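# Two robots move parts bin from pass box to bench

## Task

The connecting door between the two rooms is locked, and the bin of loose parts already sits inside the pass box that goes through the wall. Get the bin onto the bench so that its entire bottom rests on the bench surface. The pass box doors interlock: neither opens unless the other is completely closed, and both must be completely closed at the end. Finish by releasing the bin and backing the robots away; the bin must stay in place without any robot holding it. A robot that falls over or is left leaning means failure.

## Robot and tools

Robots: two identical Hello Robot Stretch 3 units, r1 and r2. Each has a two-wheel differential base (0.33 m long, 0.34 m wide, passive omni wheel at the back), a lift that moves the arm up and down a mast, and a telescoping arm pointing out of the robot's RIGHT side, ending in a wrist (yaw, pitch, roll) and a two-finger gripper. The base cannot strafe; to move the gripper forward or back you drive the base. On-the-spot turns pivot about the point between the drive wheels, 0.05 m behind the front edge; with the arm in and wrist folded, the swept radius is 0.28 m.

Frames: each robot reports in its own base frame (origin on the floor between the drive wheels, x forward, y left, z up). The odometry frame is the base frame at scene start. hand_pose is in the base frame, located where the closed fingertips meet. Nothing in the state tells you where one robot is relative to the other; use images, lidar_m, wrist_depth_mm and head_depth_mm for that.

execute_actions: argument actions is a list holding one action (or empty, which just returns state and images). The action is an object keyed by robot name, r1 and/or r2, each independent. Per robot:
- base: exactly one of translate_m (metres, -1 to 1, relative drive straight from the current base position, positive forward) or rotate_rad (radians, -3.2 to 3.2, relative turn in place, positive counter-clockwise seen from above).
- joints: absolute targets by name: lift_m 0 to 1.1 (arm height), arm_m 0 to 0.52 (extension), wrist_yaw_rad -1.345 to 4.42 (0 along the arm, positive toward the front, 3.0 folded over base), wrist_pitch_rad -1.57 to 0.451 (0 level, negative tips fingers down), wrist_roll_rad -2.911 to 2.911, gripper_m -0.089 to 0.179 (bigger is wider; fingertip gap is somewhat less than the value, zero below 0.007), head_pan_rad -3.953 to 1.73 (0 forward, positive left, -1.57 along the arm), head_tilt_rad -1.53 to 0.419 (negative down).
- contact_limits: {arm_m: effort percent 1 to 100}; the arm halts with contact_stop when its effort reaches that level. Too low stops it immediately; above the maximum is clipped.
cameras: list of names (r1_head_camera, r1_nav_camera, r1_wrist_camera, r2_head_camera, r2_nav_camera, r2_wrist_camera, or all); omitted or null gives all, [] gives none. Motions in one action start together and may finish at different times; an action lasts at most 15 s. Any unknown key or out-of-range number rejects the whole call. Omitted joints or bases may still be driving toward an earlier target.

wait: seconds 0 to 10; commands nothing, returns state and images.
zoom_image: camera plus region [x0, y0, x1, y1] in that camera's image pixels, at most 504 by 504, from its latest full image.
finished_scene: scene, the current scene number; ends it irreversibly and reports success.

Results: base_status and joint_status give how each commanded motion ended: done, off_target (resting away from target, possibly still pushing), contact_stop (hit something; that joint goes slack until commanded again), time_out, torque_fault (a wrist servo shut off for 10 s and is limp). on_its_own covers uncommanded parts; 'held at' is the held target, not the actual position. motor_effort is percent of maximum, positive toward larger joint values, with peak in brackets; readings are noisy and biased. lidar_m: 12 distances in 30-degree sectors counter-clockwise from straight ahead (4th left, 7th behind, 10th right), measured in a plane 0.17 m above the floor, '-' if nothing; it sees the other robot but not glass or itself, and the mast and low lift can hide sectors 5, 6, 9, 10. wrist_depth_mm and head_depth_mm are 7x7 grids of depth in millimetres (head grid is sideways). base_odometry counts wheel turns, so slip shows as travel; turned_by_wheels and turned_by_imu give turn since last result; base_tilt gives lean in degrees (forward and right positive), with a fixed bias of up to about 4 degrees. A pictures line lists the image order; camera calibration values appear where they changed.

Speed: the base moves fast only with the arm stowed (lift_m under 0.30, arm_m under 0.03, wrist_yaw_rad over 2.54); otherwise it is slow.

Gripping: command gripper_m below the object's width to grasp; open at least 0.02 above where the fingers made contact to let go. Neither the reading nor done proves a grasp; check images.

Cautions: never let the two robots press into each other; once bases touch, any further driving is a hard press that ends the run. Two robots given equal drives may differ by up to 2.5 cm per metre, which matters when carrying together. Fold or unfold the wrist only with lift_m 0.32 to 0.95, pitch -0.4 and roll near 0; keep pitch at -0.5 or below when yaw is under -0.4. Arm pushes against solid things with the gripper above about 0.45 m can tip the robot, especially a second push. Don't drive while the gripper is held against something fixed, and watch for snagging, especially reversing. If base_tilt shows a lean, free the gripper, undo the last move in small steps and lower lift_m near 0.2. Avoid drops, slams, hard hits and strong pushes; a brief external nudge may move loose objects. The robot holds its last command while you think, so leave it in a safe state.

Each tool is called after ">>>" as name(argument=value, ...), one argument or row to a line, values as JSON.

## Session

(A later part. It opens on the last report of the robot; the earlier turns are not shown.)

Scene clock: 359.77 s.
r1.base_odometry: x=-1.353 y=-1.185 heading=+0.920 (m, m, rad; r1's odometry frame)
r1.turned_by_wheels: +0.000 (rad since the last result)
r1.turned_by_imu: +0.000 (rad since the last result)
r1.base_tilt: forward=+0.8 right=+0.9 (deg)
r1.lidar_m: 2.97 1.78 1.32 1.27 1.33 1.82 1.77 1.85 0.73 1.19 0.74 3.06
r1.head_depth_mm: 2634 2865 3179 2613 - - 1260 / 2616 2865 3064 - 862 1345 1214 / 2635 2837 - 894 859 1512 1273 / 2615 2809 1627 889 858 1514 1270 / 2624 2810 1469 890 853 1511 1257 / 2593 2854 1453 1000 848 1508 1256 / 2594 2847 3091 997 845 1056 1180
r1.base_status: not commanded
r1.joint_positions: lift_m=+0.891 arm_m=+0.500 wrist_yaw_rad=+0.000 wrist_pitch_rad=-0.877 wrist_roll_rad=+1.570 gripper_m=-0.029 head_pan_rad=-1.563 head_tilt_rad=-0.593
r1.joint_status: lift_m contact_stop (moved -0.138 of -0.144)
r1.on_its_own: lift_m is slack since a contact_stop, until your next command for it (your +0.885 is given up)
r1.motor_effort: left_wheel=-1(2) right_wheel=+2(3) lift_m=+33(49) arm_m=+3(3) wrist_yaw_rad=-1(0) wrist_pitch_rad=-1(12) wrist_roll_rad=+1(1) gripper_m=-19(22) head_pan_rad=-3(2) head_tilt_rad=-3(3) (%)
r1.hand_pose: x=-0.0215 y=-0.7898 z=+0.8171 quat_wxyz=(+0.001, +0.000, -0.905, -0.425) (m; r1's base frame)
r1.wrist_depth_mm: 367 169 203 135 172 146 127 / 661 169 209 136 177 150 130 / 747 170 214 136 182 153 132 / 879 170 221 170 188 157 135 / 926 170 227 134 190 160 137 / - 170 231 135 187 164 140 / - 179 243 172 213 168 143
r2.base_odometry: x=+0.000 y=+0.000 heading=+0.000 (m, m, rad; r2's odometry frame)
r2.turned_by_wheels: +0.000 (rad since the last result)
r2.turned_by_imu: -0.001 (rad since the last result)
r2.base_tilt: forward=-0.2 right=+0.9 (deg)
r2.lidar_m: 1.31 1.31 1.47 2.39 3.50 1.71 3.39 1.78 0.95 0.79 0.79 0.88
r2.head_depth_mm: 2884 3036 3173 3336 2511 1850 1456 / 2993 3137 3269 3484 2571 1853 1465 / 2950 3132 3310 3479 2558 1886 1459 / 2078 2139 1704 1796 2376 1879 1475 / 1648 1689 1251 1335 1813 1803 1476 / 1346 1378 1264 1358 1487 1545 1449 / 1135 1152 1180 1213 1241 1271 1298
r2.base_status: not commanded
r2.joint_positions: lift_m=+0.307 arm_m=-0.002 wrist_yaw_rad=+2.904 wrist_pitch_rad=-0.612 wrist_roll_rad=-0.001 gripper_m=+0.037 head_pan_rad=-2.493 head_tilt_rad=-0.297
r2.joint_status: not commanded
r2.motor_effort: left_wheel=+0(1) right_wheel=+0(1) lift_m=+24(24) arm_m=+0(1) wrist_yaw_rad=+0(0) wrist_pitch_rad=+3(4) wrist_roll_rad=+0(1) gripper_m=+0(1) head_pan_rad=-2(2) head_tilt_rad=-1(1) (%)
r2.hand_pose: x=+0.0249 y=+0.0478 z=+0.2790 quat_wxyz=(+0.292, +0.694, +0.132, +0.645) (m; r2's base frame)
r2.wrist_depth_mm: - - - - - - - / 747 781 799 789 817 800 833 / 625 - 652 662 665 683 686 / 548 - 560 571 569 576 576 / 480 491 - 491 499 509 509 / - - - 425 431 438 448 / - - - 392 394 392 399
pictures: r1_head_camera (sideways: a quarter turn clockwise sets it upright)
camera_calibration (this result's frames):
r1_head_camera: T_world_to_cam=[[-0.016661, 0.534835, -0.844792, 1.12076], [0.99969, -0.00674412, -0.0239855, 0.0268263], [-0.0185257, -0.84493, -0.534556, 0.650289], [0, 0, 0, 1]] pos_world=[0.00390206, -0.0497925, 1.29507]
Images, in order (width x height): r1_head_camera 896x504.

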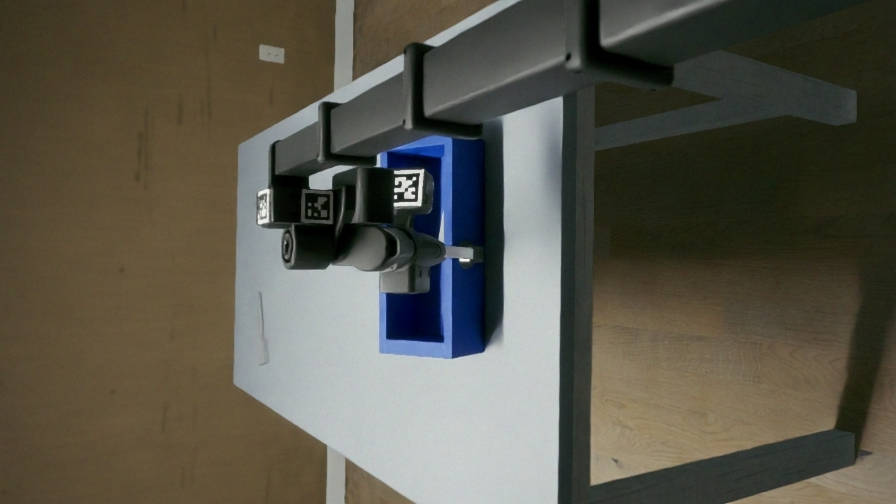

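Down on the bench. Release.

>>> execute_actions(
  actions=[
    {"r1":{"joints":{"gripper_m":0.07,"lift_m":0.895}}},
  ],
  cameras=[],
)

>>> execute_actions(
  actions=[
    {"r1":{"joints":{"lift_m":1.0}}},
  ],
  cameras=["r1_head_camera","r1_wrist_camera"],
)

>>> execute_actions(
  actions=[
    {"r1":{"joints":{"arm_m":0.0,"head_pan_rad":0.3,"head_tilt_rad":-0.4}}},
  ],
  cameras=["r1_nav_camera","r1_head_camera"],
)

Scene clock: 366.17 s.
r1.base_odometry: x=-1.353 y=-1.185 heading=+0.920 (m, m, rad; r1's odometry frame)
r1.turned_by_wheels: +0.000 (rad since the last result)
r1.turned_by_imu: +0.000 (rad since the last result)
r1.base_tilt: forward=+0.9 right=+0.9 (deg)
r1.lidar_m: 2.97 1.78 1.32 1.27 1.33 1.83 1.77 1.85 0.72 1.19 0.74 3.05
r1.head_depth_mm: 2618 2869 3170 2633 - 1037 1255 / 2608 2878 3078 - 861 1341 1211 / 2596 2816 - 892 857 1512 1267 / 2589 2823 1562 887 856 1504 1265 / 2606 2817 1461 884 850 1503 1262 / 2587 2872 1450 997 847 1497 1259 / 2607 2864 3126 994 844 1055 1177
r1.base_status: not commanded
r1.joint_positions: lift_m=+0.894 arm_m=+0.500 wrist_yaw_rad=+0.000 wrist_pitch_rad=-0.884 wrist_roll_rad=+1.570 gripper_m=+0.070 head_pan_rad=-1.563 head_tilt_rad=-0.593
r1.joint_status: all done
r1.motor_effort: left_wheel=-1(1) right_wheel=+2(2) lift_m=+51(55) arm_m=+2(3) wrist_yaw_rad=+0(1) wrist_pitch_rad=+1(2) wrist_roll_rad=+0(1) gripper_m=+0(79) head_pan_rad=-2(2) head_tilt_rad=-2(2) (%)
r1.hand_pose: x=-0.0215 y=-0.7884 z=+0.8195 quat_wxyz=(+0.001, +0.000, -0.904, -0.428) (m; r1's base frame)
r1.wrist_depth_mm: 571 198 211 140 173 147 128 / 624 200 213 141 175 151 131 / 705 409 222 143 178 154 133 / 811 300 223 144 184 158 136 / 916 477 218 145 182 163 139 / - 526 - 147 194 163 142 / - 615 236 149 198 168 145
r2.base_odometry: x=+0.000 y=+0.000 heading=+0.000 (m, m, rad; r2's odometry frame)
r2.turned_by_wheels: +0.000 (rad since the last result)
r2.turned_by_imu: -0.001 (rad since the last result)
r2.base_tilt: forward=-0.2 right=+1.0 (deg)
r2.lidar_m: 1.31 1.31 1.47 2.39 3.48 1.70 3.39 1.78 0.95 0.79 0.79 0.88
r2.head_depth_mm: 2847 3029 3140 3360 2533 1836 1463 / 2970 3148 3266 3441 2535 1863 1458 / 2959 3068 3288 3541 2597 1862 1466 / 2083 2136 1715 1803 2351 1879 1480 / 1642 1686 1255 1330 1810 1828 1466 / 1342 1373 1268 1362 1490 1538 1439 / 1135 1154 1187 1210 1243 1276 1308
r2.base_status: not commanded
r2.joint_positions: lift_m=+0.307 arm_m=-0.002 wrist_yaw_rad=+2.904 wrist_pitch_rad=-0.612 wrist_roll_rad=-0.001 gripper_m=+0.037 head_pan_rad=-2.493 head_tilt_rad=-0.297
r2.joint_status: not commanded
r2.motor_effort: left_wheel=+0(1) right_wheel=-2(0) lift_m=+24(24) arm_m=+1(0) wrist_yaw_rad=+0(0) wrist_pitch_rad=+3(4) wrist_roll_rad=+0(1) gripper_m=+0(0) head_pan_rad=-3(2) head_tilt_rad=-1(1) (%)
r2.hand_pose: x=+0.0249 y=+0.0478 z=+0.2790 quat_wxyz=(+0.292, +0.694, +0.132, +0.645) (m; r2's base frame)
r2.wrist_depth_mm: - - - - - - - / 728 805 801 792 813 854 850 / 632 - 644 678 691 675 681 / 539 - 559 564 578 584 591 / 485 497 - 491 490 495 501 / - - - 421 442 442 448 / - - - 393 392 400 405
pictures: none
No camera images: the call's "cameras" was empty. Leave "cameras" out to get every camera's image.

Scene clock: 367.97 s.
r1.base_odometry: x=-1.353 y=-1.185 heading=+0.920 (m, m, rad; r1's odometry frame)
r1.turned_by_wheels: +0.000 (rad since the last result)
r1.turned_by_imu: +0.000 (rad since the last result)
r1.base_tilt: forward=+0.8 right=+0.9 (deg)
r1.lidar_m: 2.97 1.77 1.32 1.28 1.33 1.82 1.77 1.85 0.72 1.19 0.74 3.05
r1.head_depth_mm: 2594 2817 - 979 863 1405 1268 / 2627 2787 1400 1016 865 1309 1211 / 2608 - 1316 903 858 1512 1262 / 2628 2794 1300 890 856 1512 1262 / 2609 2826 1456 886 854 1507 1263 / 2602 2869 1450 1001 850 1506 1259 / 2619 2873 3076 992 846 1055 1176
r1.base_status: not commanded
r1.joint_positions: lift_m=+0.999 arm_m=+0.500 wrist_yaw_rad=+0.000 wrist_pitch_rad=-0.884 wrist_roll_rad=+1.570 gripper_m=+0.070 head_pan_rad=-1.563 head_tilt_rad=-0.593
r1.joint_status: all done
r1.motor_effort: left_wheel=-1(1) right_wheel=+2(2) lift_m=+52(54) arm_m=+2(2) wrist_yaw_rad=+0(1) wrist_pitch_rad=+2(1) wrist_roll_rad=+0(0) gripper_m=+0(0) head_pan_rad=-3(2) head_tilt_rad=-2(2) (%)
r1.hand_pose: x=-0.0215 y=-0.7883 z=+0.9243 quat_wxyz=(+0.001, +0.000, -0.904, -0.428) (m; r1's base frame)
r1.wrist_depth_mm: - 598 432 269 227 236 206 / - 628 445 307 230 242 209 / - 681 463 309 234 247 214 / - 714 493 310 259 252 218 / - 768 531 331 313 262 224 / - 855 - 329 327 261 228 / - - 573 297 261 270 232
r2.base_odometry: x=+0.000 y=+0.000 heading=+0.000 (m, m, rad; r2's odometry frame)
r2.turned_by_wheels: +0.000 (rad since the last result)
r2.turned_by_imu: +0.000 (rad since the last result)
r2.base_tilt: forward=-0.2 right=+1.1 (deg)
r2.lidar_m: 1.32 1.31 1.47 2.39 3.49 1.71 3.39 1.79 0.95 0.79 0.79 0.89
r2.head_depth_mm: 2823 2979 3235 3366 2523 1856 1446 / 2931 3168 3320 3471 2550 1868 1466 / 2985 3132 3286 3505 2575 1869 1463 / 2069 2124 1715 1783 2340 1868 1475 / 1640 1692 1254 1327 1815 1823 1482 / 1338 1365 1270 1350 1496 1539 1456 / 1133 1154 1183 1213 1237 1283 1299
r2.base_status: not commanded
r2.joint_positions: lift_m=+0.307 arm_m=-0.002 wrist_yaw_rad=+2.904 wrist_pitch_rad=-0.612 wrist_roll_rad=-0.001 gripper_m=+0.037 head_pan_rad=-2.493 head_tilt_rad=-0.297
r2.joint_status: not commanded
r2.motor_effort: left_wheel=+0(0) right_wheel=-1(1) lift_m=+24(24) arm_m=+0(0) wrist_yaw_rad=+0(0) wrist_pitch_rad=+3(4) wrist_roll_rad=+1(1) gripper_m=+0(0) head_pan_rad=-2(2) head_tilt_rad=-1(1) (%)
r2.hand_pose: x=+0.0249 y=+0.0478 z=+0.2790 quat_wxyz=(+0.292, +0.694, +0.132, +0.645) (m; r2's base frame)
r2.wrist_depth_mm: - - - - - - - / 729 792 777 795 826 816 835 / 631 - 647 653 675 696 694 / 547 - 565 569 567 566 579 / 469 489 - 494 505 509 500 / - - - 426 439 447 448 / - - - 391 393 395 402
pictures: r1_head_camera (sideways: a quarter turn clockwise sets it upright), r1_wrist_camera
camera_calibration (this result's frames):
r1_head_camera: T_world_to_cam=[[-0.016661, 0.534835, -0.844792, 1.12076], [0.99969, -0.00674411, -0.0239855, 0.0268263], [-0.0185257, -0.84493, -0.534556, 0.650289], [0, 0, 0, 1]] pos_world=[0.00390206, -0.0497925, 1.29507]
r1_wrist_camera: T_world_to_cam=[[0.0245449, 0.770483, -0.636988, 1.19837], [0.983549, 0.095456, 0.15336, -0.00994807], [0.178966, -0.630273, -0.755465, 0.367433], [0, 0, 0, 1]] pos_world=[-0.0853874, -0.690792, 1.04246]
Images, in order (width x height): r1_head_camera 896x504, r1_wrist_camera 644x364.

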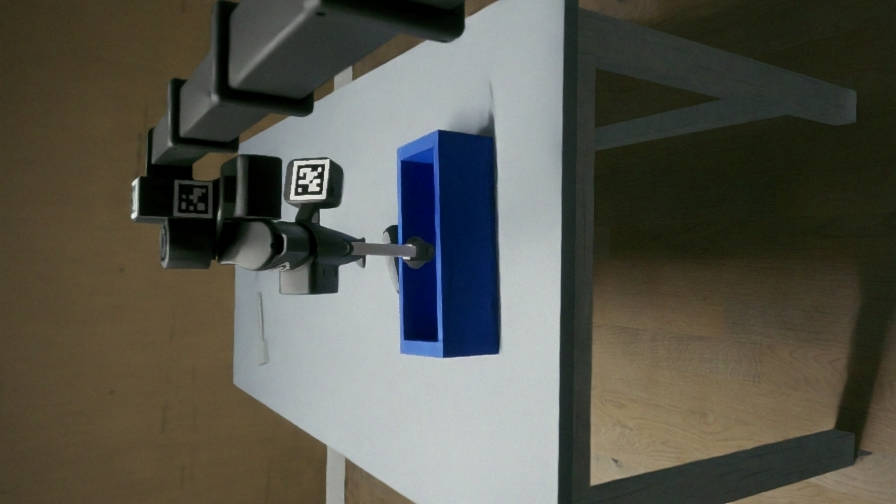

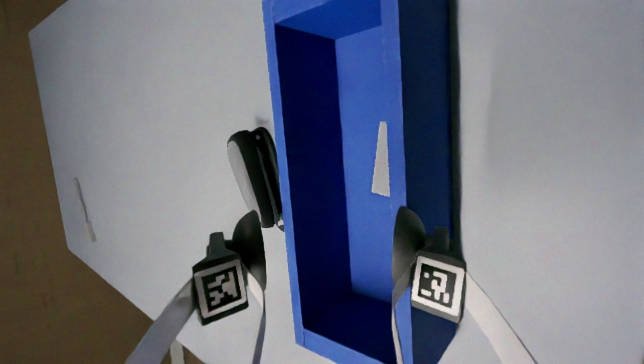

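Scene clock: 372.80 s.
r1.base_odometry: x=-1.353 y=-1.185 heading=+0.920 (m, m, rad; r1's odometry frame)
r1.turned_by_wheels: +0.000 (rad since the last result)
r1.turned_by_imu: +0.000 (rad since the last result)
r1.base_tilt: forward=+0.8 right=+0.9 (deg)
r1.lidar_m: 2.97 1.77 1.32 1.28 1.33 1.83 1.77 1.85 0.72 1.19 0.74 3.06
r1.head_depth_mm: 2472 2637 2824 2984 2420 1807 1438 / 2552 2735 2895 3082 2420 1802 1439 / 2636 2798 2992 3155 2407 1791 1438 / 2710 2878 3089 3256 2380 1792 1435 / 2773 2946 3143 3352 2392 1798 1426 / 2426 2556 2666 2819 2400 1801 1429 / 2025 2100 2177 2275 2242 1782 1423
r1.base_status: not commanded
r1.joint_positions: lift_m=+0.999 arm_m=+0.003 wrist_yaw_rad=+0.000 wrist_pitch_rad=-0.886 wrist_roll_rad=+1.570 gripper_m=+0.070 head_pan_rad=+0.293 head_tilt_rad=-0.408
r1.joint_status: all done
joint sent to its limit — the command would take r1.arm_m past its lower limit, so that joint was sent only as far as its limit.
r1.motor_effort: left_wheel=-1(1) right_wheel=+2(3) lift_m=+51(51) arm_m=-4(5) wrist_yaw_rad=+0(0) wrist_pitch_rad=+2(2) wrist_roll_rad=+0(0) gripper_m=+0(0) head_pan_rad=+2(29) head_tilt_rad=+2(14) (%)
r1.hand_pose: x=-0.0215 y=-0.2911 z=+0.9242 quat_wxyz=(+0.001, +0.000, -0.903, -0.429) (m; r1's base frame)
r1.wrist_depth_mm: - 604 548 812 - 906 782 / - 555 562 - - 916 803 / - 570 571 - - 943 840 / - 596 589 - - 973 845 / - 632 582 - - - 852 / - 848 - 995 - - 851 / - - 656 - - - 867
r2.base_odometry: x=+0.000 y=+0.000 heading=+0.000 (m, m, rad; r2's odometry frame)
r2.turned_by_wheels: +0.000 (rad since the last result)
r2.turned_by_imu: -0.001 (rad since the last result)
r2.base_tilt: forward=-0.1 right=+1.1 (deg)
r2.lidar_m: 1.32 1.31 1.47 2.38 3.49 1.71 3.38 1.78 0.95 0.79 0.79 0.89
r2.head_depth_mm: 2820 2977 3194 3361 2537 1864 1455 / 2927 3093 3232 3466 2588 1864 1455 / 2927 3150 3332 3518 2583 1868 1466 / 2048 2140 1715 1797 2377 1882 1468 / 1649 1680 1258 1321 1802 1813 1469 / 1338 1369 1276 1350 1486 1539 1441 / 1128 1158 1187 1211 1237 1273 1301
r2.base_status: not commanded
r2.joint_positions: lift_m=+0.307 arm_m=-0.002 wrist_yaw_rad=+2.904 wrist_pitch_rad=-0.612 wrist_roll_rad=-0.001 gripper_m=+0.037 head_pan_rad=-2.493 head_tilt_rad=-0.297
r2.joint_status: not commanded
r2.motor_effort: left_wheel=+0(0) right_wheel=+0(1) lift_m=+24(24) arm_m=+1(1) wrist_yaw_rad=+0(0) wrist_pitch_rad=+4(3) wrist_roll_rad=+1(0) gripper_m=+0(0) head_pan_rad=-2(2) head_tilt_rad=-1(1) (%)
r2.hand_pose: x=+0.0249 y=+0.0478 z=+0.2790 quat_wxyz=(+0.292, +0.694, +0.132, +0.645) (m; r2's base frame)
r2.wrist_depth_mm: - - - - - - - / 741 791 787 783 827 835 813 / 641 - 655 645 668 685 672 / 542 - 564 568 572 575 577 / 485 501 - 493 498 499 502 / - - - 424 438 438 450 / - - - 393 392 398 393
pictures: r1_head_camera (sideways: a quarter turn clockwise sets it upright), r1_nav_camera (sideways: a quarter turn counterclockwise sets it upright)
camera_calibration (this result's frames):
r1_head_camera: T_world_to_cam=[[-0.351346, -0.119027, -0.928649, 1.23219], [-0.270748, 0.962423, -0.0209206, 0.0305912], [0.896243, 0.24408, -0.370369, 0.431064], [0, 0, 0, 1]] pos_world=[0.0548679, 0.0120077, 1.30456]
r1_nav_camera: T_world_to_cam=[[0.40613, 0.14824, 0.901712, -1.14355], [0.332301, -0.943158, 0.00538556, 0.0382744], [0.851255, 0.297453, -0.432305, 0.511672], [0, 0, 0, 1]] pos_world=[0.0161498, 0.0534211, 1.25215]
Images, in order (width x height): r1_head_camera 896x504, r1_nav_camera 672x504.

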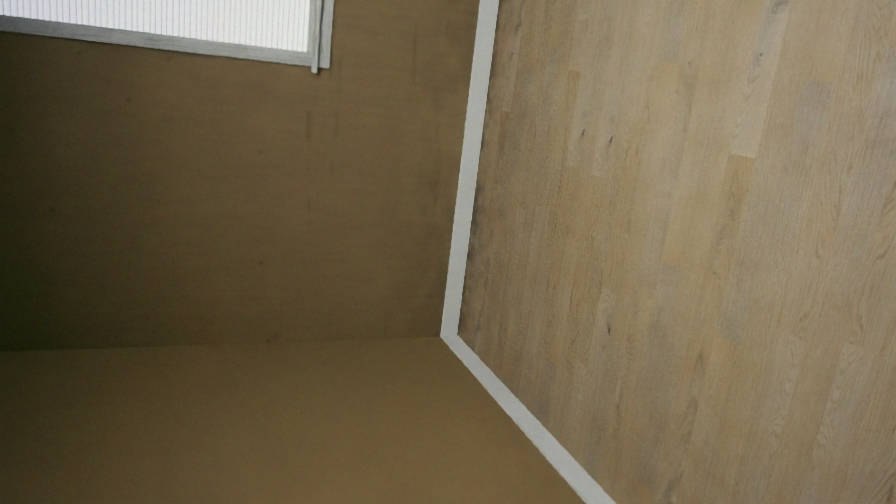

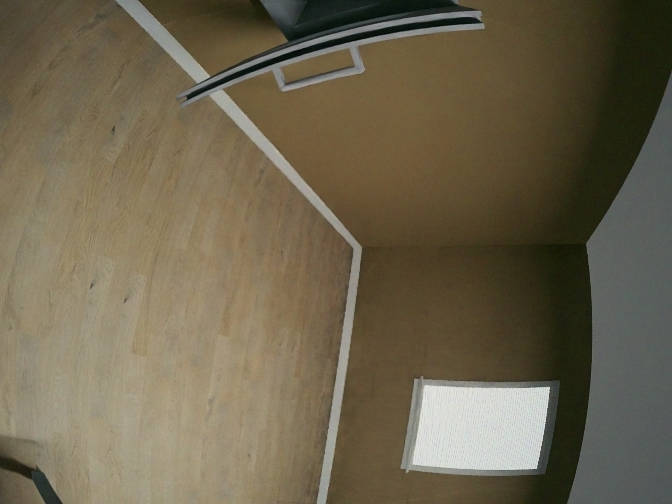

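>>> execute_actions(
  actions=[
    {"r1":{"base":{"rotate_rad":0.40},"joints":{"lift_m":0.715,"wrist_pitch_rad":0,"wrist_roll_rad":0,"gripper_m":0,"head_pan_rad":0}}},
  ],
  cameras=[],
)

>>> execute_actions(
  actions=[
    {"r1":{"base":{"translate_m":1.0},"joints":{"wrist_yaw_rad":0.9}}},
  ],
  cameras=["r1_nav_camera"],
)

>>> execute_actions(
  actions=[
    {"r1":{"base":{"rotate_rad":2.71}}},
  ],
  cameras=["r1_nav_camera","r1_head_camera"],
)

Scene clock: 389.20 s.
r1.base_odometry: x=-1.353 y=-1.185 heading=+1.320 (m, m, rad; r1's odometry frame)
r1.turned_by_wheels: +0.400 (rad since the last result)
r1.turned_by_imu: +0.403 (rad since the last result)
r1.base_tilt: forward=+0.8 right=+0.9 (deg)
r1.lidar_m: 2.04 1.37 1.28 1.29 1.63 1.77 1.80 0.72 0.79 0.74 3.16 2.97
r1.head_depth_mm: 2495 2658 2821 3007 2420 1801 1436 / 2598 2777 2950 3083 2406 1809 1433 / 2669 2892 3091 3266 2391 1802 1436 / 2741 2959 3207 3311 2375 1791 1423 / 2376 2519 2678 2855 2400 1806 1431 / 1968 2088 2198 2305 2280 1791 1425 / 1713 1789 1865 1946 2045 1782 1424
r1.base_status: done
r1.joint_positions: lift_m=+0.716 arm_m=+0.003 wrist_yaw_rad=+0.000 wrist_pitch_rad=-0.022 wrist_roll_rad=+0.007 gripper_m=+0.000 head_pan_rad=+0.007 head_tilt_rad=-0.408
r1.joint_status: all done
r1.motor_effort: left_wheel=-1(6) right_wheel=+2(5) lift_m=+14(44) arm_m=-3(4) wrist_yaw_rad=+0(1) wrist_pitch_rad=+7(7) wrist_roll_rad=-3(6) gripper_m=-2(80) head_pan_rad=-3(18) head_tilt_rad=+2(2) (%)
r1.hand_pose: x=-0.0214 y=-0.4035 z=+0.8247 quat_wxyz=(+0.705, +0.008, -0.709, -0.008) (m; r1's base frame)
r1.wrist_depth_mm: - - - - - - - / - - - - - - - / - - - - - 484 448 / - - - 574 517 473 438 / - - - 536 446 392 354 / - - - - - - - / - - - - - - -
r2.base_odometry: x=+0.000 y=+0.000 heading=+0.000 (m, m, rad; r2's odometry frame)
r2.turned_by_wheels: +0.000 (rad since the last result)
r2.turned_by_imu: -0.002 (rad since the last result)
r2.base_tilt: forward=-0.1 right=+1.1 (deg)
r2.lidar_m: 1.32 1.31 1.47 2.39 3.48 1.70 3.40 1.78 0.95 0.79 0.79 0.89
r2.head_depth_mm: 2860 3018 3135 3326 2572 1858 1453 / 2953 3064 3312 3445 2507 1878 1468 / 2919 3100 3318 3494 2587 1887 1450 / 2069 2138 1693 1805 2347 1876 1472 / 1639 1674 1257 1330 1819 1819 1481 / 1342 1379 1276 1358 1492 1543 1442 / 1130 1156 1183 1212 1239 1273 1300
r2.base_status: not commanded
r2.joint_positions: lift_m=+0.307 arm_m=-0.002 wrist_yaw_rad=+2.904 wrist_pitch_rad=-0.612 wrist_roll_rad=-0.001 gripper_m=+0.037 head_pan_rad=-2.493 head_tilt_rad=-0.297
r2.joint_status: not commanded
r2.motor_effort: left_wheel=+0(0) right_wheel=+0(1) lift_m=+24(24) arm_m=+0(1) wrist_yaw_rad=+0(0) wrist_pitch_rad=+4(3) wrist_roll_rad=+0(1) gripper_m=+0(0) head_pan_rad=-2(2) head_tilt_rad=-1(1) (%)
r2.hand_pose: x=+0.0249 y=+0.0478 z=+0.2790 quat_wxyz=(+0.292, +0.694, +0.132, +0.645) (m; r2's base frame)
r2.wrist_depth_mm: - - - - - - - / 743 798 788 830 818 820 823 / 631 - 638 655 665 690 707 / 545 - 560 573 581 574 588 / 482 487 - 494 502 501 503 / - - - 425 438 440 446 / - - - 396 394 395 400
pictures: none
No camera images: the call's "cameras" was empty. Leave "cameras" out to get every camera's image.

Scene clock: 400.67 s.
r1.base_odometry: x=-1.104 y=-0.216 heading=+1.320 (m, m, rad; r1's odometry frame)
r1.turned_by_wheels: +0.000 (rad since the last result)
r1.turned_by_imu: +0.001 (rad since the last result)
r1.base_tilt: forward=+0.8 right=+0.9 (deg)
r1.lidar_m: 1.39 0.93 0.87 0.88 1.13 2.41 2.72 1.21 2.56 3.29 2.21 2.07
r1.head_depth_mm: 1726 1814 1937 2085 2203 1808 1442 / 1776 1896 2027 2157 2277 1800 1436 / 1860 1971 2104 2256 2376 1792 1437 / 1898 2017 2162 2325 2351 1806 1438 / 1591 1687 1797 1922 2068 1791 1433 / 1334 1406 1478 1561 1643 1676 1426 / 1156 1206 1252 1317 1381 1449 1398
r1.base_status: done
r1.joint_positions: lift_m=+0.716 arm_m=+0.003 wrist_yaw_rad=+0.898 wrist_pitch_rad=-0.022 wrist_roll_rad=+0.006 gripper_m=+0.000 head_pan_rad=+0.007 head_tilt_rad=-0.408
r1.joint_status: all done
r1.motor_effort: left_wheel=-2(3) right_wheel=+3(6) lift_m=+14(15) arm_m=-3(4) wrist_yaw_rad=+2(5) wrist_pitch_rad=+7(7) wrist_roll_rad=-4(4) gripper_m=-3(3) head_pan_rad=-3(2) head_tilt_rad=+2(4) (%)
r1.hand_pose: x=+0.1785 y=-0.3072 z=+0.8247 quat_wxyz=(+0.639, +0.315, -0.635, +0.299) (m; r1's base frame)
r1.wrist_depth_mm: - - - - - - - / - - - - - - - / - - - - - - - / - - - - - - - / - - - - - - - / - - - - - - - / - - - - - - -
r2.base_odometry: x=+0.000 y=+0.000 heading=+0.000 (m, m, rad; r2's odometry frame)
r2.turned_by_wheels: +0.000 (rad since the last result)
r2.turned_by_imu: -0.003 (rad since the last result)
r2.base_tilt: forward=-0.3 right=+1.1 (deg)
r2.lidar_m: 1.32 1.31 1.47 2.39 3.49 1.71 3.41 1.78 0.95 0.79 0.79 0.88
r2.head_depth_mm: 2892 3007 3130 3268 2553 1867 1459 / 2940 3071 3239 3401 2568 1860 1457 / 2940 3100 3238 3509 2569 1882 1468 / 2066 2153 1707 1802 2352 1870 1470 / 1634 1681 1250 1333 1819 1821 1472 / 1343 1387 1285 1350 1482 1544 1442 / 1133 1149 1185 1217 1239 1264 1297
r2.base_status: not commanded
r2.joint_positions: lift_m=+0.307 arm_m=-0.002 wrist_yaw_rad=+2.904 wrist_pitch_rad=-0.612 wrist_roll_rad=-0.001 gripper_m=+0.037 head_pan_rad=-2.493 head_tilt_rad=-0.297
r2.joint_status: not commanded
r2.motor_effort: left_wheel=+0(0) right_wheel=-1(1) lift_m=+24(24) arm_m=+1(1) wrist_yaw_rad=+0(0) wrist_pitch_rad=+4(4) wrist_roll_rad=+1(0) gripper_m=+0(0) head_pan_rad=-2(2) head_tilt_rad=-2(1) (%)
r2.hand_pose: x=+0.0249 y=+0.0478 z=+0.2790 quat_wxyz=(+0.292, +0.694, +0.132, +0.645) (m; r2's base frame)
r2.wrist_depth_mm: - - - - - - - / 724 807 793 792 807 820 832 / 632 - 658 677 654 689 672 / 550 - 546 560 555 583 582 / 475 489 - 489 495 499 506 / - - - 421 437 439 446 / - - - 390 394 395 403
pictures: r1_nav_camera (sideways: a quarter turn counterclockwise sets it upright)
camera_calibration (this result's frames):
r1_nav_camera: T_world_to_cam=[[0.431327, 0.0277512, 0.901769, -1.14378], [0.0529756, -0.998581, 0.00539166, 0.0399704], [0.900639, 0.0454462, -0.432185, 0.511215], [0, 0, 0, 1]] pos_world=[0.0308069, 0.0484223, 1.25215]
Images, in order (width x height): r1_nav_camera 672x504.

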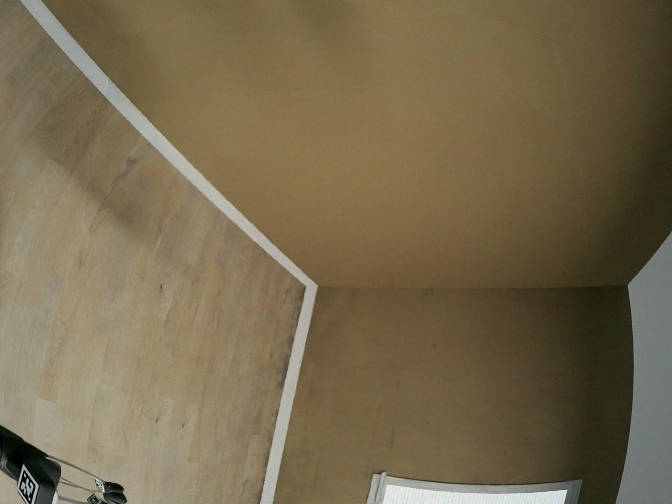

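Scene clock: 405.90 s.
r1.base_odometry: x=-1.104 y=-0.216 heading=-2.253 (m, m, rad; r1's odometry frame)
r1.turned_by_wheels: +2.710 (rad since the last result)
r1.turned_by_imu: +2.742 (rad since the last result)
r1.base_tilt: forward=+0.9 right=+0.9 (deg)
r1.lidar_m: 2.68 1.60 1.21 2.55 2.97 2.15 2.06 1.27 0.91 0.87 0.90 1.22
r1.head_depth_mm: 2303 2031 540 605 2116 679 1361 / 2347 2453 562 597 639 698 1402 / 2351 2483 2606 636 687 739 1440 / 2348 2493 2690 2901 2394 1806 1434 / 2322 2493 2674 2876 2383 1790 1434 / 2316 2472 2631 2872 2384 1773 1421 / 2291 2445 2617 2815 2373 1785 1424
r1.base_status: done
r1.joint_positions: lift_m=+0.716 arm_m=+0.003 wrist_yaw_rad=+0.899 wrist_pitch_rad=-0.022 wrist_roll_rad=+0.006 gripper_m=+0.000 head_pan_rad=+0.007 head_tilt_rad=-0.408
r1.joint_status: not commanded
r1.motor_effort: left_wheel=-2(6) right_wheel=+3(5) lift_m=+14(14) arm_m=-4(3) wrist_yaw_rad=+2(2) wrist_pitch_rad=+7(7) wrist_roll_rad=-4(3) gripper_m=-3(3) head_pan_rad=-3(2) head_tilt_rad=+3(3) (%)
r1.hand_pose: x=+0.1787 y=-0.3070 z=+0.8247 quat_wxyz=(+0.639, +0.315, -0.635, +0.299) (m; r1's base frame)
r1.wrist_depth_mm: 407 - - 476 538 603 499 / 405 - - 503 560 610 505 / 412 - - 512 577 631 521 / 425 448 475 516 615 645 532 / 436 463 507 524 848 682 542 / - - - - 838 686 560 / - - - - 955 707 573
r2.base_odometry: x=+0.000 y=+0.000 heading=+0.000 (m, m, rad; r2's odometry frame)
r2.turned_by_wheels: +0.000 (rad since the last result)
r2.turned_by_imu: -0.001 (rad since the last result)
r2.base_tilt: forward=-0.1 right=+1.0 (deg)
r2.lidar_m: 1.32 1.31 1.47 2.39 3.49 1.71 3.40 1.78 0.95 0.79 0.79 0.88
r2.head_depth_mm: 2816 3008 3183 3343 2559 1853 1462 / 2912 3085 3265 3451 2594 1859 1449 / 2959 3166 3362 3474 2591 1865 1479 / 2053 2162 1722 1772 2362 1878 1476 / 1630 1705 1255 1344 1818 1801 1481 / 1333 1368 1277 1357 1486 1561 1454 / 1133 1152 1185 1214 1243 1266 1294
r2.base_status: not commanded
r2.joint_positions: lift_m=+0.307 arm_m=-0.002 wrist_yaw_rad=+2.904 wrist_pitch_rad=-0.612 wrist_roll_rad=-0.001 gripper_m=+0.037 head_pan_rad=-2.493 head_tilt_rad=-0.297
r2.joint_status: not commanded
r2.motor_effort: left_wheel=-1(0) right_wheel=-1(1) lift_m=+24(24) arm_m=+1(0) wrist_yaw_rad=+0(0) wrist_pitch_rad=+4(4) wrist_roll_rad=+1(0) gripper_m=+0(0) head_pan_rad=-2(2) head_tilt_rad=-1(1) (%)
r2.hand_pose: x=+0.0249 y=+0.0478 z=+0.2790 quat_wxyz=(+0.292, +0.694, +0.132, +0.645) (m; r2's base frame)
r2.wrist_depth_mm: - - - - - - - / 751 793 786 803 817 842 816 / 623 - 656 652 681 677 683 / 543 - 554 563 563 578 570 / 483 491 - 488 497 496 508 / - - - 420 442 441 446 / - - - 393 391 404 398
pictures: r1_head_camera (sideways: a quarter turn clockwise sets it upright), r1_nav_camera (sideways: a quarter turn counterclockwise sets it upright)
camera_calibration (this result's frames):
r1_head_camera: T_world_to_cam=[[-0.370522, -0.0151515, -0.9287, 1.23237], [0.0115498, 0.999714, -0.0209181, 0.0288658], [0.928752, -0.0184769, -0.370241, 0.430699], [0, 0, 0, 1]] pos_world=[0.0562746, -0.00222737, 1.30457]
r1_nav_camera: T_world_to_cam=[[0.431323, 0.0277357, 0.901771, -1.14379], [0.0529397, -0.998583, 0.00539189, 0.0399703], [0.900643, 0.0454139, -0.43218, 0.511209], [0, 0, 0, 1]] pos_world=[0.0308088, 0.0484214, 1.25215]
Images, in order (width x height): r1_head_camera 896x504, r1_nav_camera 672x504.

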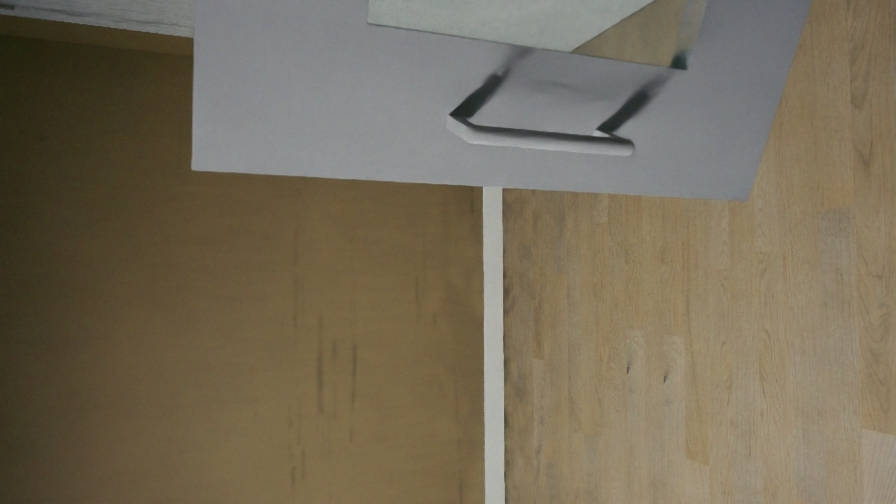

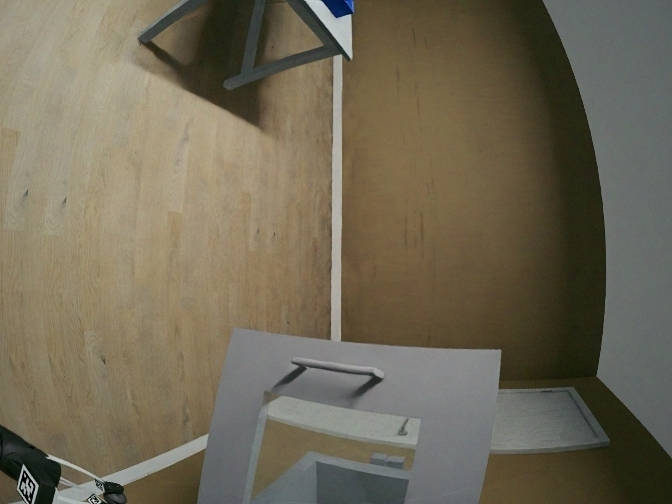

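>>> execute_actions(
  actions=[
    {"r1":{"base":{"translate_m":0.45},"joints":{"arm_m":0.1,"head_pan_rad":-0.6,"head_tilt_rad":-0.5}}},
  ],
  cameras=["r1_nav_camera"],
)

>>> execute_actions(
  actions=[
    {"r1":{"base":{"translate_m":0.25}}},
  ],
  cameras=["r1_nav_camera"],
)

Scene clock: 424.07 s.
r1.base_odometry: x=-1.388 y=-0.565 heading=-2.253 (m, m, rad; r1's odometry frame)
r1.turned_by_wheels: +0.000 (rad since the last result)
r1.turned_by_imu: -0.009 (rad since the last result)
r1.base_tilt: forward=+0.8 right=+0.9 (deg)
r1.lidar_m: 2.23 2.31 1.31 1.09 3.53 2.62 2.51 1.26 0.90 0.86 0.89 1.20
r1.head_depth_mm: 868 356 385 934 897 1150 576 / 948 364 394 870 946 1280 595 / 1051 372 404 443 492 558 619 / 1153 381 414 449 496 565 1244 / 1323 393 437 482 540 1535 1300 / 1567 1729 1948 2178 2104 1631 1343 / 1905 2079 2266 2447 2098 1632 1332
r1.base_status: done
r1.joint_positions: lift_m=+0.716 arm_m=+0.100 wrist_yaw_rad=+0.898 wrist_pitch_rad=-0.022 wrist_roll_rad=+0.006 gripper_m=+0.000 head_pan_rad=-0.593 head_tilt_rad=-0.495
r1.joint_status: all done
r1.motor_effort: left_wheel=+0(7) right_wheel=+1(28) lift_m=+14(15) arm_m=+3(3) wrist_yaw_rad=+1(12) wrist_pitch_rad=+7(8) wrist_roll_rad=-3(4) gripper_m=-3(4) head_pan_rad=-3(27) head_tilt_rad=-2(9) (%)
r1.hand_pose: x=+0.1785 y=-0.4040 z=+0.8247 quat_wxyz=(+0.639, +0.315, -0.635, +0.299) (m; r1's base frame)
r1.wrist_depth_mm: 197 - - 585 724 857 - / 204 - - 596 749 - - / 212 - - 620 774 888 739 / 223 235 - 623 594 573 541 / 235 220 207 193 185 175 166 / 246 232 219 - 187 181 171 / 262 243 226 212 201 188 178
r2.base_odometry: x=+0.000 y=+0.000 heading=+0.000 (m, m, rad; r2's odometry frame)
r2.turned_by_wheels: +0.000 (rad since the last result)
r2.turned_by_imu: -0.002 (rad since the last result)
r2.base_tilt: forward=+0.0 right=+1.1 (deg)
r2.lidar_m: 1.32 1.31 1.47 2.39 3.49 1.70 3.40 1.78 0.95 0.79 0.79 0.89
r2.head_depth_mm: 2848 3001 3148 3405 2523 1854 1453 / 2957 3118 3288 3459 2550 1847 1463 / 2926 3106 3258 3470 2569 1862 1467 / 2056 2136 1715 1802 2336 1882 1474 / 1655 1703 1249 1323 1799 1816 1467 / 1341 1373 1268 1357 1496 1548 1439 / 1133 1147 1183 1218 1236 1274 1297
r2.base_status: not commanded
r2.joint_positions: lift_m=+0.307 arm_m=-0.002 wrist_yaw_rad=+2.904 wrist_pitch_rad=-0.612 wrist_roll_rad=-0.001 gripper_m=+0.037 head_pan_rad=-2.493 head_tilt_rad=-0.297
r2.joint_status: not commanded
r2.motor_effort: left_wheel=+0(0) right_wheel=-2(1) lift_m=+24(24) arm_m=+0(1) wrist_yaw_rad=+0(0) wrist_pitch_rad=+3(4) wrist_roll_rad=+0(1) gripper_m=+0(0) head_pan_rad=-2(3) head_tilt_rad=-1(1) (%)
r2.hand_pose: x=+0.0249 y=+0.0478 z=+0.2790 quat_wxyz=(+0.292, +0.694, +0.132, +0.645) (m; r2's base frame)
r2.wrist_depth_mm: - - - - - - - / 739 795 806 791 822 823 863 / 635 - 651 671 674 685 681 / 553 - 541 563 577 567 583 / 482 497 - 491 491 487 502 / - - - 429 436 436 451 / - - - 389 390 399 393
pictures: r1_nav_camera (sideways: a quarter turn counterclockwise sets it upright)
camera_calibration (this result's frames):
r1_nav_camera: T_world_to_cam=[[0.435003, -0.263551, 0.860995, -1.09062], [-0.520199, -0.854044, 0.00139817, 0.0486662], [0.734959, -0.448497, -0.508611, 0.61167], [0, 0, 0, 1]] pos_world=[0.0501879, 0.0284602, 1.25006]
Images, in order (width x height): r1_nav_camera 672x504.

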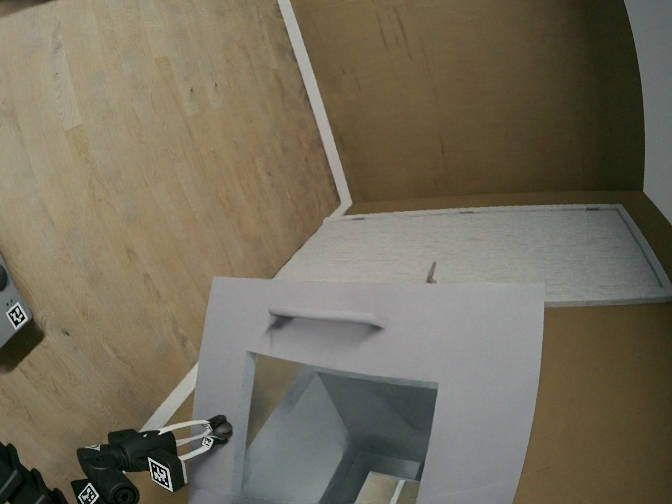

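Scene clock: 428.53 s.
r1.base_odometry: x=-1.546 y=-0.759 heading=-2.253 (m, m, rad; r1's odometry frame)
r1.turned_by_wheels: +0.000 (rad since the last result)
r1.turned_by_imu: -0.001 (rad since the last result)
r1.base_tilt: forward=+0.8 right=+0.9 (deg)
r1.lidar_m: 1.99 2.05 1.19 1.09 3.54 2.88 2.75 1.25 0.90 0.86 0.88 1.16
r1.head_depth_mm: 864 913 966 1016 489 527 584 / 942 1005 1078 1153 1241 1337 1315 / 1029 1097 1181 1287 1400 1513 1347 / 1163 1254 1354 1490 1628 1642 1344 / 1329 1446 1587 1774 1936 1636 1339 / 1536 1711 1932 2226 2102 1635 1339 / 1751 1889 2035 2175 2093 1629 1332
r1.base_status: done
r1.joint_positions: lift_m=+0.716 arm_m=+0.100 wrist_yaw_rad=+0.898 wrist_pitch_rad=-0.022 wrist_roll_rad=+0.006 gripper_m=+0.000 head_pan_rad=-0.593 head_tilt_rad=-0.496
r1.joint_status: not commanded
r1.motor_effort: left_wheel=+0(9) right_wheel=+2(21) lift_m=+15(15) arm_m=+3(3) wrist_yaw_rad=+1(16) wrist_pitch_rad=+6(7) wrist_roll_rad=-3(4) gripper_m=-3(4) head_pan_rad=-3(3) head_tilt_rad=-1(3) (%)
r1.hand_pose: x=+0.1786 y=-0.4040 z=+0.8247 quat_wxyz=(+0.639, +0.315, -0.635, +0.299) (m; r1's base frame)
r1.wrist_depth_mm: - - 140 164 149 456 647 / - - 198 170 154 478 678 / - - 210 177 160 506 691 / - - 219 184 167 500 546 / - - 229 196 167 153 149 / - - - - 166 149 132 / - - 253 208 182 155 136
r2.base_odometry: x=+0.000 y=+0.000 heading=+0.000 (m, m, rad; r2's odometry frame)
r2.turned_by_wheels: +0.000 (rad since the last result)
r2.turned_by_imu: -0.001 (rad since the last result)
r2.base_tilt: forward=-0.1 right=+1.2 (deg)
r2.lidar_m: 1.31 1.31 1.48 2.39 3.48 1.70 3.39 1.78 0.95 0.79 0.79 0.88
r2.head_depth_mm: 2891 3004 3122 3377 2535 1848 1457 / 2932 3038 3276 3446 2579 1858 1468 / 2993 3051 3266 3451 2591 1867 1459 / 2077 2160 1710 1792 2333 1879 1463 / 1653 1693 1259 1326 1831 1813 1481 / 1334 1371 1263 1350 1491 1547 1442 / 1137 1148 1184 1210 1247 1275 1307
r2.base_status: not commanded
r2.joint_positions: lift_m=+0.307 arm_m=-0.002 wrist_yaw_rad=+2.904 wrist_pitch_rad=-0.612 wrist_roll_rad=-0.001 gripper_m=+0.037 head_pan_rad=-2.493 head_tilt_rad=-0.297
r2.joint_status: not commanded
r2.motor_effort: left_wheel=+0(0) right_wheel=-1(1) lift_m=+24(24) arm_m=+1(1) wrist_yaw_rad=+0(1) wrist_pitch_rad=+3(3) wrist_roll_rad=+0(0) gripper_m=+0(0) head_pan_rad=-2(2) head_tilt_rad=-1(1) (%)
r2.hand_pose: x=+0.0249 y=+0.0478 z=+0.2790 quat_wxyz=(+0.292, +0.694, +0.132, +0.645) (m; r2's base frame)
r2.wrist_depth_mm: - - - - - - - / 740 820 778 808 813 821 854 / 633 - 650 658 661 673 698 / 552 - 561 551 576 562 591 / 475 488 - 483 499 505 508 / - - - 429 433 443 442 / - - - 392 393 394 403
pictures: r1_nav_camera (sideways: a quarter turn counterclockwise sets it upright)
camera_calibration (this result's frames):
r1_nav_camera: T_world_to_cam=[[0.435537, -0.263923, 0.860612, -1.09013], [-0.520215, -0.854034, 0.00136332, 0.0487117], [0.734632, -0.448297, -0.50926, 0.612517], [0, 0, 0, 1]] pos_world=[0.050156, 0.0284813, 1.25004]
Images, in order (width x height): r1_nav_camera 672x504.

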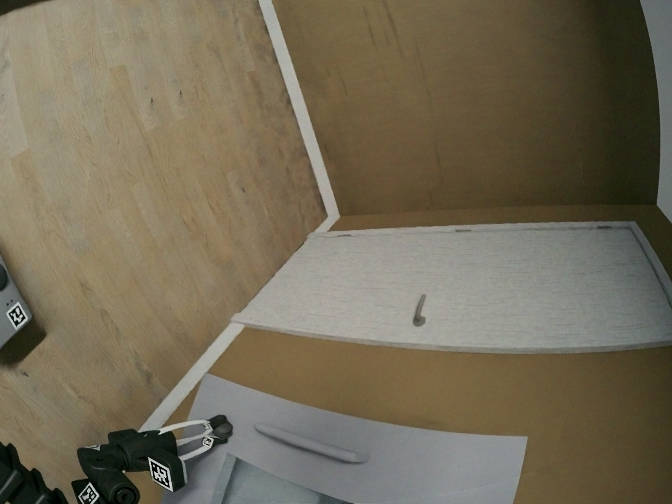

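>>> execute_actions(
  actions=[
    {"r1":{"joints":{"arm_m":0.45,"head_pan_rad":-1.2,"head_tilt_rad":-0.6},"contact_limits":{"arm_m":15}}},
  ],
  cameras=["r1_nav_camera","r1_head_camera"],
)

Scene clock: 436.73 s.
r1.base_odometry: x=-1.546 y=-0.759 heading=-2.253 (m, m, rad; r1's odometry frame)
r1.turned_by_wheels: +0.001 (rad since the last result)
r1.turned_by_imu: -0.002 (rad since the last result)
r1.base_tilt: forward=+0.9 right=+0.9 (deg)
r1.lidar_m: 1.99 2.05 1.19 1.09 3.54 2.88 2.76 1.25 0.89 0.86 0.88 1.16
r1.head_depth_mm: 488 519 2822 1047 724 1190 1247 / 503 536 2925 1037 744 1227 1275 / 518 555 1201 1036 768 1269 1266 / 529 573 641 727 819 1342 1262 / 547 594 650 745 1216 1396 1258 / 786 877 949 1113 1282 1442 1260 / 823 908 1024 1165 1361 1479 1257
r1.base_status: not commanded
r1.joint_positions: lift_m=+0.716 arm_m=+0.314 wrist_yaw_rad=+0.978 wrist_pitch_rad=-0.029 wrist_roll_rad=+0.005 gripper_m=+0.000 head_pan_rad=-1.193 head_tilt_rad=-0.593
r1.joint_status: arm_m contact_stop (moved +0.214 of +0.350); the others done
r1.on_its_own: arm_m is slack since a contact_stop, until your next command for it (your +0.450 is given up); wrist_yaw_rad is at rest, and its effort (-77) is outside its rest range (-12 to +12)
r1.motor_effort: left_wheel=+14(15) right_wheel=-13(15) lift_m=+15(15) arm_m=+2(17) wrist_yaw_rad=-77(96) wrist_pitch_rad=+9(10) wrist_roll_rad=-3(3) gripper_m=-8(11) head_pan_rad=-2(22) head_tilt_rad=-3(9) (%)
r1.contact_limits: arm_m 15 (drawing in: default 25, maximum 41; extending or still: default 33, maximum 55)
r1.hand_pose: x=+0.1904 y=-0.6016 z=+0.8228 quat_wxyz=(+0.628, +0.342, -0.621, +0.322) (m; r1's base frame)
r1.wrist_depth_mm: - - 226 165 295 378 494 / - - 259 173 307 401 510 / - - 989 181 318 421 532 / - - - 190 334 439 515 / - - - 184 153 339 330 / - - - - 138 113 105 / - - - 220 141 111 90
r2.base_odometry: x=+0.000 y=+0.000 heading=+0.000 (m, m, rad; r2's odometry frame)
r2.turned_by_wheels: +0.000 (rad since the last result)
r2.turned_by_imu: -0.002 (rad since the last result)
r2.base_tilt: forward=-0.2 right=+1.0 (deg)
r2.lidar_m: 1.32 1.31 1.47 2.39 3.48 1.70 3.40 1.78 0.95 0.79 0.79 0.88
r2.head_depth_mm: 2823 2998 3129 3281 2563 1846 1455 / 2946 3067 3246 3522 2587 1860 1465 / 2927 3105 3287 3454 2577 1881 1466 / 2064 2150 1699 1774 2363 1887 1475 / 1647 1699 1259 1331 1804 1815 1490 / 1326 1372 1269 1354 1487 1542 1439 / 1129 1151 1180 1207 1238 1280 1298
r2.base_status: not commanded
r2.joint_positions: lift_m=+0.307 arm_m=-0.002 wrist_yaw_rad=+2.904 wrist_pitch_rad=-0.612 wrist_roll_rad=-0.001 gripper_m=+0.037 head_pan_rad=-2.493 head_tilt_rad=-0.297
r2.joint_status: not commanded
r2.motor_effort: left_wheel=+0(0) right_wheel=-1(1) lift_m=+24(24) arm_m=+0(1) wrist_yaw_rad=+0(0) wrist_pitch_rad=+3(4) wrist_roll_rad=+0(1) gripper_m=+0(0) head_pan_rad=-2(2) head_tilt_rad=-1(1) (%)
r2.hand_pose: x=+0.0249 y=+0.0478 z=+0.2790 quat_wxyz=(+0.292, +0.694, +0.132, +0.645) (m; r2's base frame)
r2.wrist_depth_mm: - - - - - - - / 740 808 792 812 816 803 847 / 628 - 670 650 666 695 717 / 550 - 555 559 564 576 582 / 480 485 - 488 501 505 503 / - - - 419 441 440 445 / - - - 390 395 392 393
pictures: r1_head_camera (sideways: a quarter turn clockwise sets it upright), r1_nav_camera (sideways: a quarter turn counterclockwise sets it upright)
camera_calibration (this result's frames):
r1_head_camera: T_world_to_cam=[[-0.208997, 0.492647, -0.84476, 1.12189], [0.934447, 0.355292, -0.0239864, 0.0272254], [0.28832, -0.794397, -0.534607, 0.648483], [0, 0, 0, 1]] pos_world=[0.0220602, -0.047216, 1.29507]
r1_nav_camera: T_world_to_cam=[[0.240545, -0.539193, 0.807099, -1.01916], [-0.911487, -0.411317, -0.00312939, 0.0569473], [0.333661, -0.734907, -0.590408, 0.720539], [0, 0, 0, 1]] pos_world=[0.0566459, 0.00342654, 1.24816]
Images, in order (width x height): r1_head_camera 896x504, r1_nav_camera 672x504.

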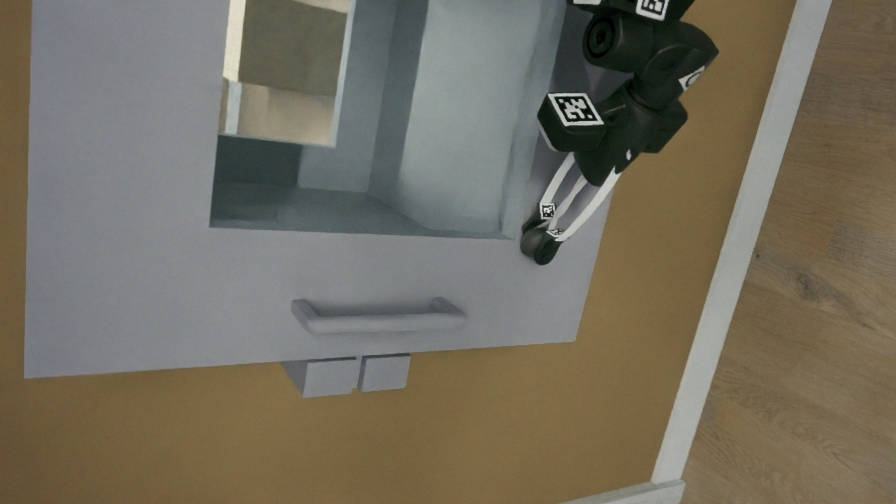

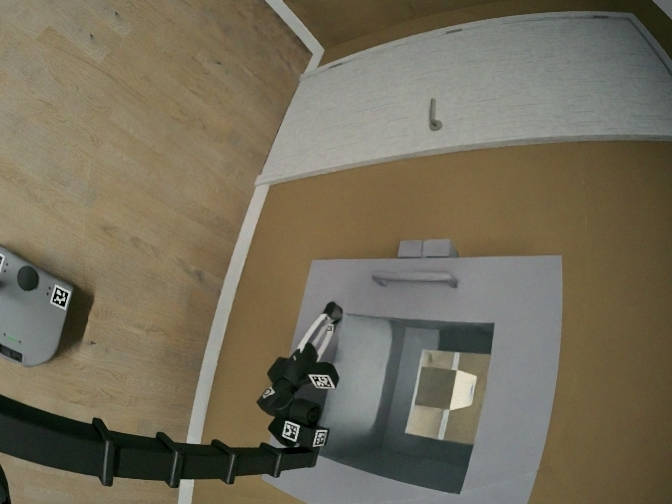

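>>> execute_actions(
  actions=[
    {"r1":{"joints":{"arm_m":0.05,"wrist_yaw_rad":0.0},"base":{"translate_m":0.2}}},
  ],
  cameras=[],
)

>>> execute_actions(
  actions=[
    {"r1":{"joints":{"arm_m":0.35},"contact_limits":{"arm_m":15}}},
  ],
  cameras=["r1_head_camera"],
)

Scene clock: 445.47 s.
r1.base_odometry: x=-1.672 y=-0.915 heading=-2.253 (m, m, rad; r1's odometry frame)
r1.turned_by_wheels: +0.000 (rad since the last result)
r1.turned_by_imu: -0.002 (rad since the last result)
r1.base_tilt: forward=+0.8 right=+0.9 (deg)
r1.lidar_m: 1.79 1.84 1.14 1.13 1.14 3.07 2.96 1.24 0.89 0.85 0.88 1.15
r1.head_depth_mm: 483 514 569 920 721 1121 1242 / 498 531 577 640 734 1197 1290 / 716 777 634 675 796 1264 1266 / 739 808 899 1006 1146 1341 1262 / 761 841 932 1053 1207 1386 1263 / 786 871 972 1102 1272 1426 1262 / 813 896 996 1131 1311 1456 1255
r1.base_status: done
r1.joint_positions: lift_m=+0.716 arm_m=+0.050 wrist_yaw_rad=+0.001 wrist_pitch_rad=-0.022 wrist_roll_rad=+0.005 gripper_m=+0.000 head_pan_rad=-1.193 head_tilt_rad=-0.593
r1.joint_status: all done
r1.motor_effort: left_wheel=+0(17) right_wheel=+1(17) lift_m=+15(15) arm_m=-4(9) wrist_yaw_rad=-2(97) wrist_pitch_rad=+6(9) wrist_roll_rad=-3(3) gripper_m=-2(10) head_pan_rad=-2(2) head_tilt_rad=-2(2) (%)
r1.hand_pose: x=-0.0212 y=-0.4509 z=+0.8247 quat_wxyz=(+0.705, +0.008, -0.709, -0.008) (m; r1's base frame)
r1.wrist_depth_mm: 518 295 292 - - 700 465 / 533 535 307 - - 692 470 / 557 558 318 920 934 716 474 / 583 583 328 332 336 336 335 / 601 607 342 339 348 347 347 / 624 633 355 - 360 644 650 / 644 651 668 669 675 677 674
r2.base_odometry: x=+0.000 y=+0.000 heading=+0.000 (m, m, rad; r2's odometry frame)
r2.turned_by_wheels: +0.000 (rad since the last result)
r2.turned_by_imu: -0.002 (rad since the last result)
r2.base_tilt: forward=-0.1 right=+1.0 (deg)
r2.lidar_m: 1.31 1.31 1.47 2.38 3.48 1.70 3.40 1.79 0.95 0.79 0.79 0.88
r2.head_depth_mm: 2836 3000 3167 3375 2555 1856 1458 / 2912 3080 3334 3479 2549 1859 1461 / 2932 3161 3337 3458 2597 1865 1463 / 2071 2140 1715 1800 2376 1867 1474 / 1644 1700 1255 1331 1800 1830 1473 / 1336 1371 1275 1354 1484 1558 1449 / 1131 1155 1180 1215 1242 1274 1294
r2.base_status: not commanded
r2.joint_positions: lift_m=+0.307 arm_m=-0.002 wrist_yaw_rad=+2.904 wrist_pitch_rad=-0.612 wrist_roll_rad=-0.001 gripper_m=+0.037 head_pan_rad=-2.493 head_tilt_rad=-0.297
r2.joint_status: not commanded
r2.motor_effort: left_wheel=+0(0) right_wheel=+0(1) lift_m=+24(24) arm_m=+1(1) wrist_yaw_rad=+0(0) wrist_pitch_rad=+3(4) wrist_roll_rad=+0(0) gripper_m=+0(0) head_pan_rad=-2(2) head_tilt_rad=-1(1) (%)
r2.hand_pose: x=+0.0249 y=+0.0478 z=+0.2790 quat_wxyz=(+0.292, +0.694, +0.132, +0.645) (m; r2's base frame)
r2.wrist_depth_mm: - - - - - - - / 737 792 777 783 820 820 862 / 644 - 645 663 674 668 697 / 536 - 546 570 569 571 587 / 482 492 - 493 494 504 504 / - - - 428 441 442 439 / - - - 392 393 403 402
pictures: none
No camera images: the call's "cameras" was empty. Leave "cameras" out to get every camera's image.

Scene clock: 448.80 s.
r1.base_odometry: x=-1.672 y=-0.915 heading=-2.253 (m, m, rad; r1's odometry frame)
r1.turned_by_wheels: +0.000 (rad since the last result)
r1.turned_by_imu: -0.002 (rad since the last result)
r1.base_tilt: forward=+0.8 right=+0.9 (deg)
r1.lidar_m: 1.79 1.84 1.14 1.13 1.13 3.07 2.95 1.24 0.89 0.85 0.88 1.15
r1.head_depth_mm: 484 516 568 921 712 - - / 498 531 577 640 734 1203 1242 / 715 779 630 676 787 1258 1265 / 738 810 900 1007 1147 1330 1259 / 758 836 931 1053 1205 1390 1265 / 785 870 970 1100 1271 1424 1256 / 814 892 997 1123 1306 1465 1256
r1.base_status: not commanded
r1.joint_positions: lift_m=+0.716 arm_m=+0.200 wrist_yaw_rad=+0.010 wrist_pitch_rad=-0.023 wrist_roll_rad=+0.005 gripper_m=+0.000 head_pan_rad=-1.193 head_tilt_rad=-0.594
r1.joint_status: arm_m contact_stop (moved +0.149 of +0.300)
r1.on_its_own: arm_m is slack since a contact_stop, until your next command for it (your +0.350 is given up)
r1.motor_effort: left_wheel=+2(10) right_wheel=-2(5) lift_m=+15(15) arm_m=-1(17) wrist_yaw_rad=-9(12) wrist_pitch_rad=+7(9) wrist_roll_rad=-3(3) gripper_m=-3(3) head_pan_rad=-2(2) head_tilt_rad=-2(3) (%)
r1.contact_limits: arm_m 15 (drawing in: default 25, maximum 41; extending or still: default 33, maximum 55)
r1.hand_pose: x=-0.0189 y=-0.6002 z=+0.8244 quat_wxyz=(+0.705, +0.012, -0.709, -0.005) (m; r1's base frame)
r1.wrist_depth_mm: 128 155 157 - - 689 465 / 161 163 163 - - 712 474 / 168 168 169 765 762 711 477 / 175 174 175 604 590 555 459 / 183 182 182 183 184 183 184 / 456 189 191 - 190 191 192 / 479 197 197 199 198 199 200
r2.base_odometry: x=+0.000 y=+0.000 heading=+0.000 (m, m, rad; r2's odometry frame)
r2.turned_by_wheels: +0.000 (rad since the last result)
r2.turned_by_imu: -0.001 (rad since the last result)
r2.base_tilt: forward=-0.2 right=+1.2 (deg)
r2.lidar_m: 1.31 1.31 1.47 2.39 3.48 1.70 3.41 1.79 0.95 0.79 0.79 0.88
r2.head_depth_mm: 2854 2980 3166 3289 2552 1867 1449 / 2961 3154 3307 3483 2542 1839 1450 / 2953 3100 3343 3481 2542 1875 1464 / 2066 2131 1699 1775 2345 1879 1459 / 1641 1699 1260 1334 1812 1829 1480 / 1341 1376 1279 1352 1476 1551 1456 / 1127 1155 1185 1211 1244 1280 1295
r2.base_status: not commanded
r2.joint_positions: lift_m=+0.307 arm_m=-0.002 wrist_yaw_rad=+2.904 wrist_pitch_rad=-0.612 wrist_roll_rad=-0.001 gripper_m=+0.037 head_pan_rad=-2.493 head_tilt_rad=-0.297
r2.joint_status: not commanded
r2.motor_effort: left_wheel=+0(0) right_wheel=-1(1) lift_m=+24(24) arm_m=+1(1) wrist_yaw_rad=+0(1) wrist_pitch_rad=+4(3) wrist_roll_rad=+1(0) gripper_m=+0(0) head_pan_rad=-2(2) head_tilt_rad=-1(1) (%)
r2.hand_pose: x=+0.0249 y=+0.0478 z=+0.2790 quat_wxyz=(+0.292, +0.694, +0.132, +0.645) (m; r2's base frame)
r2.wrist_depth_mm: - - - - - - - / 744 796 793 796 787 836 842 / 634 - 641 643 660 675 681 / 542 - 559 564 571 569 581 / 478 504 - 492 490 494 499 / - - - 423 432 441 454 / - - - 392 396 393 395
pictures: r1_head_camera (sideways: a quarter turn clockwise sets it upright)
camera_calibration (this result's frames):
r1_head_camera: T_world_to_cam=[[-0.209011, 0.492952, -0.844578, 1.12165], [0.93451, 0.355126, -0.0239913, 0.0272314], [0.288105, -0.794282, -0.534894, 0.648857], [0, 0, 0, 1]] pos_world=[0.0220506, -0.0472168, 1.29505]
Images, in order (width x height): r1_head_camera 896x504.

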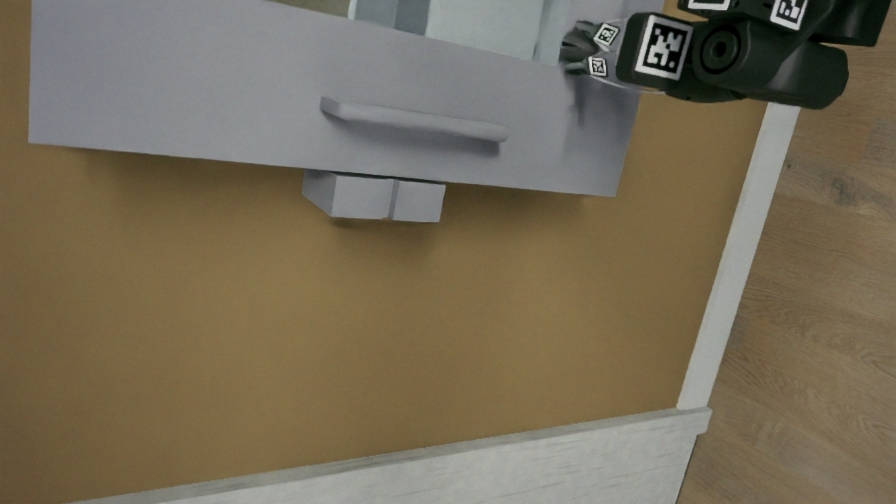

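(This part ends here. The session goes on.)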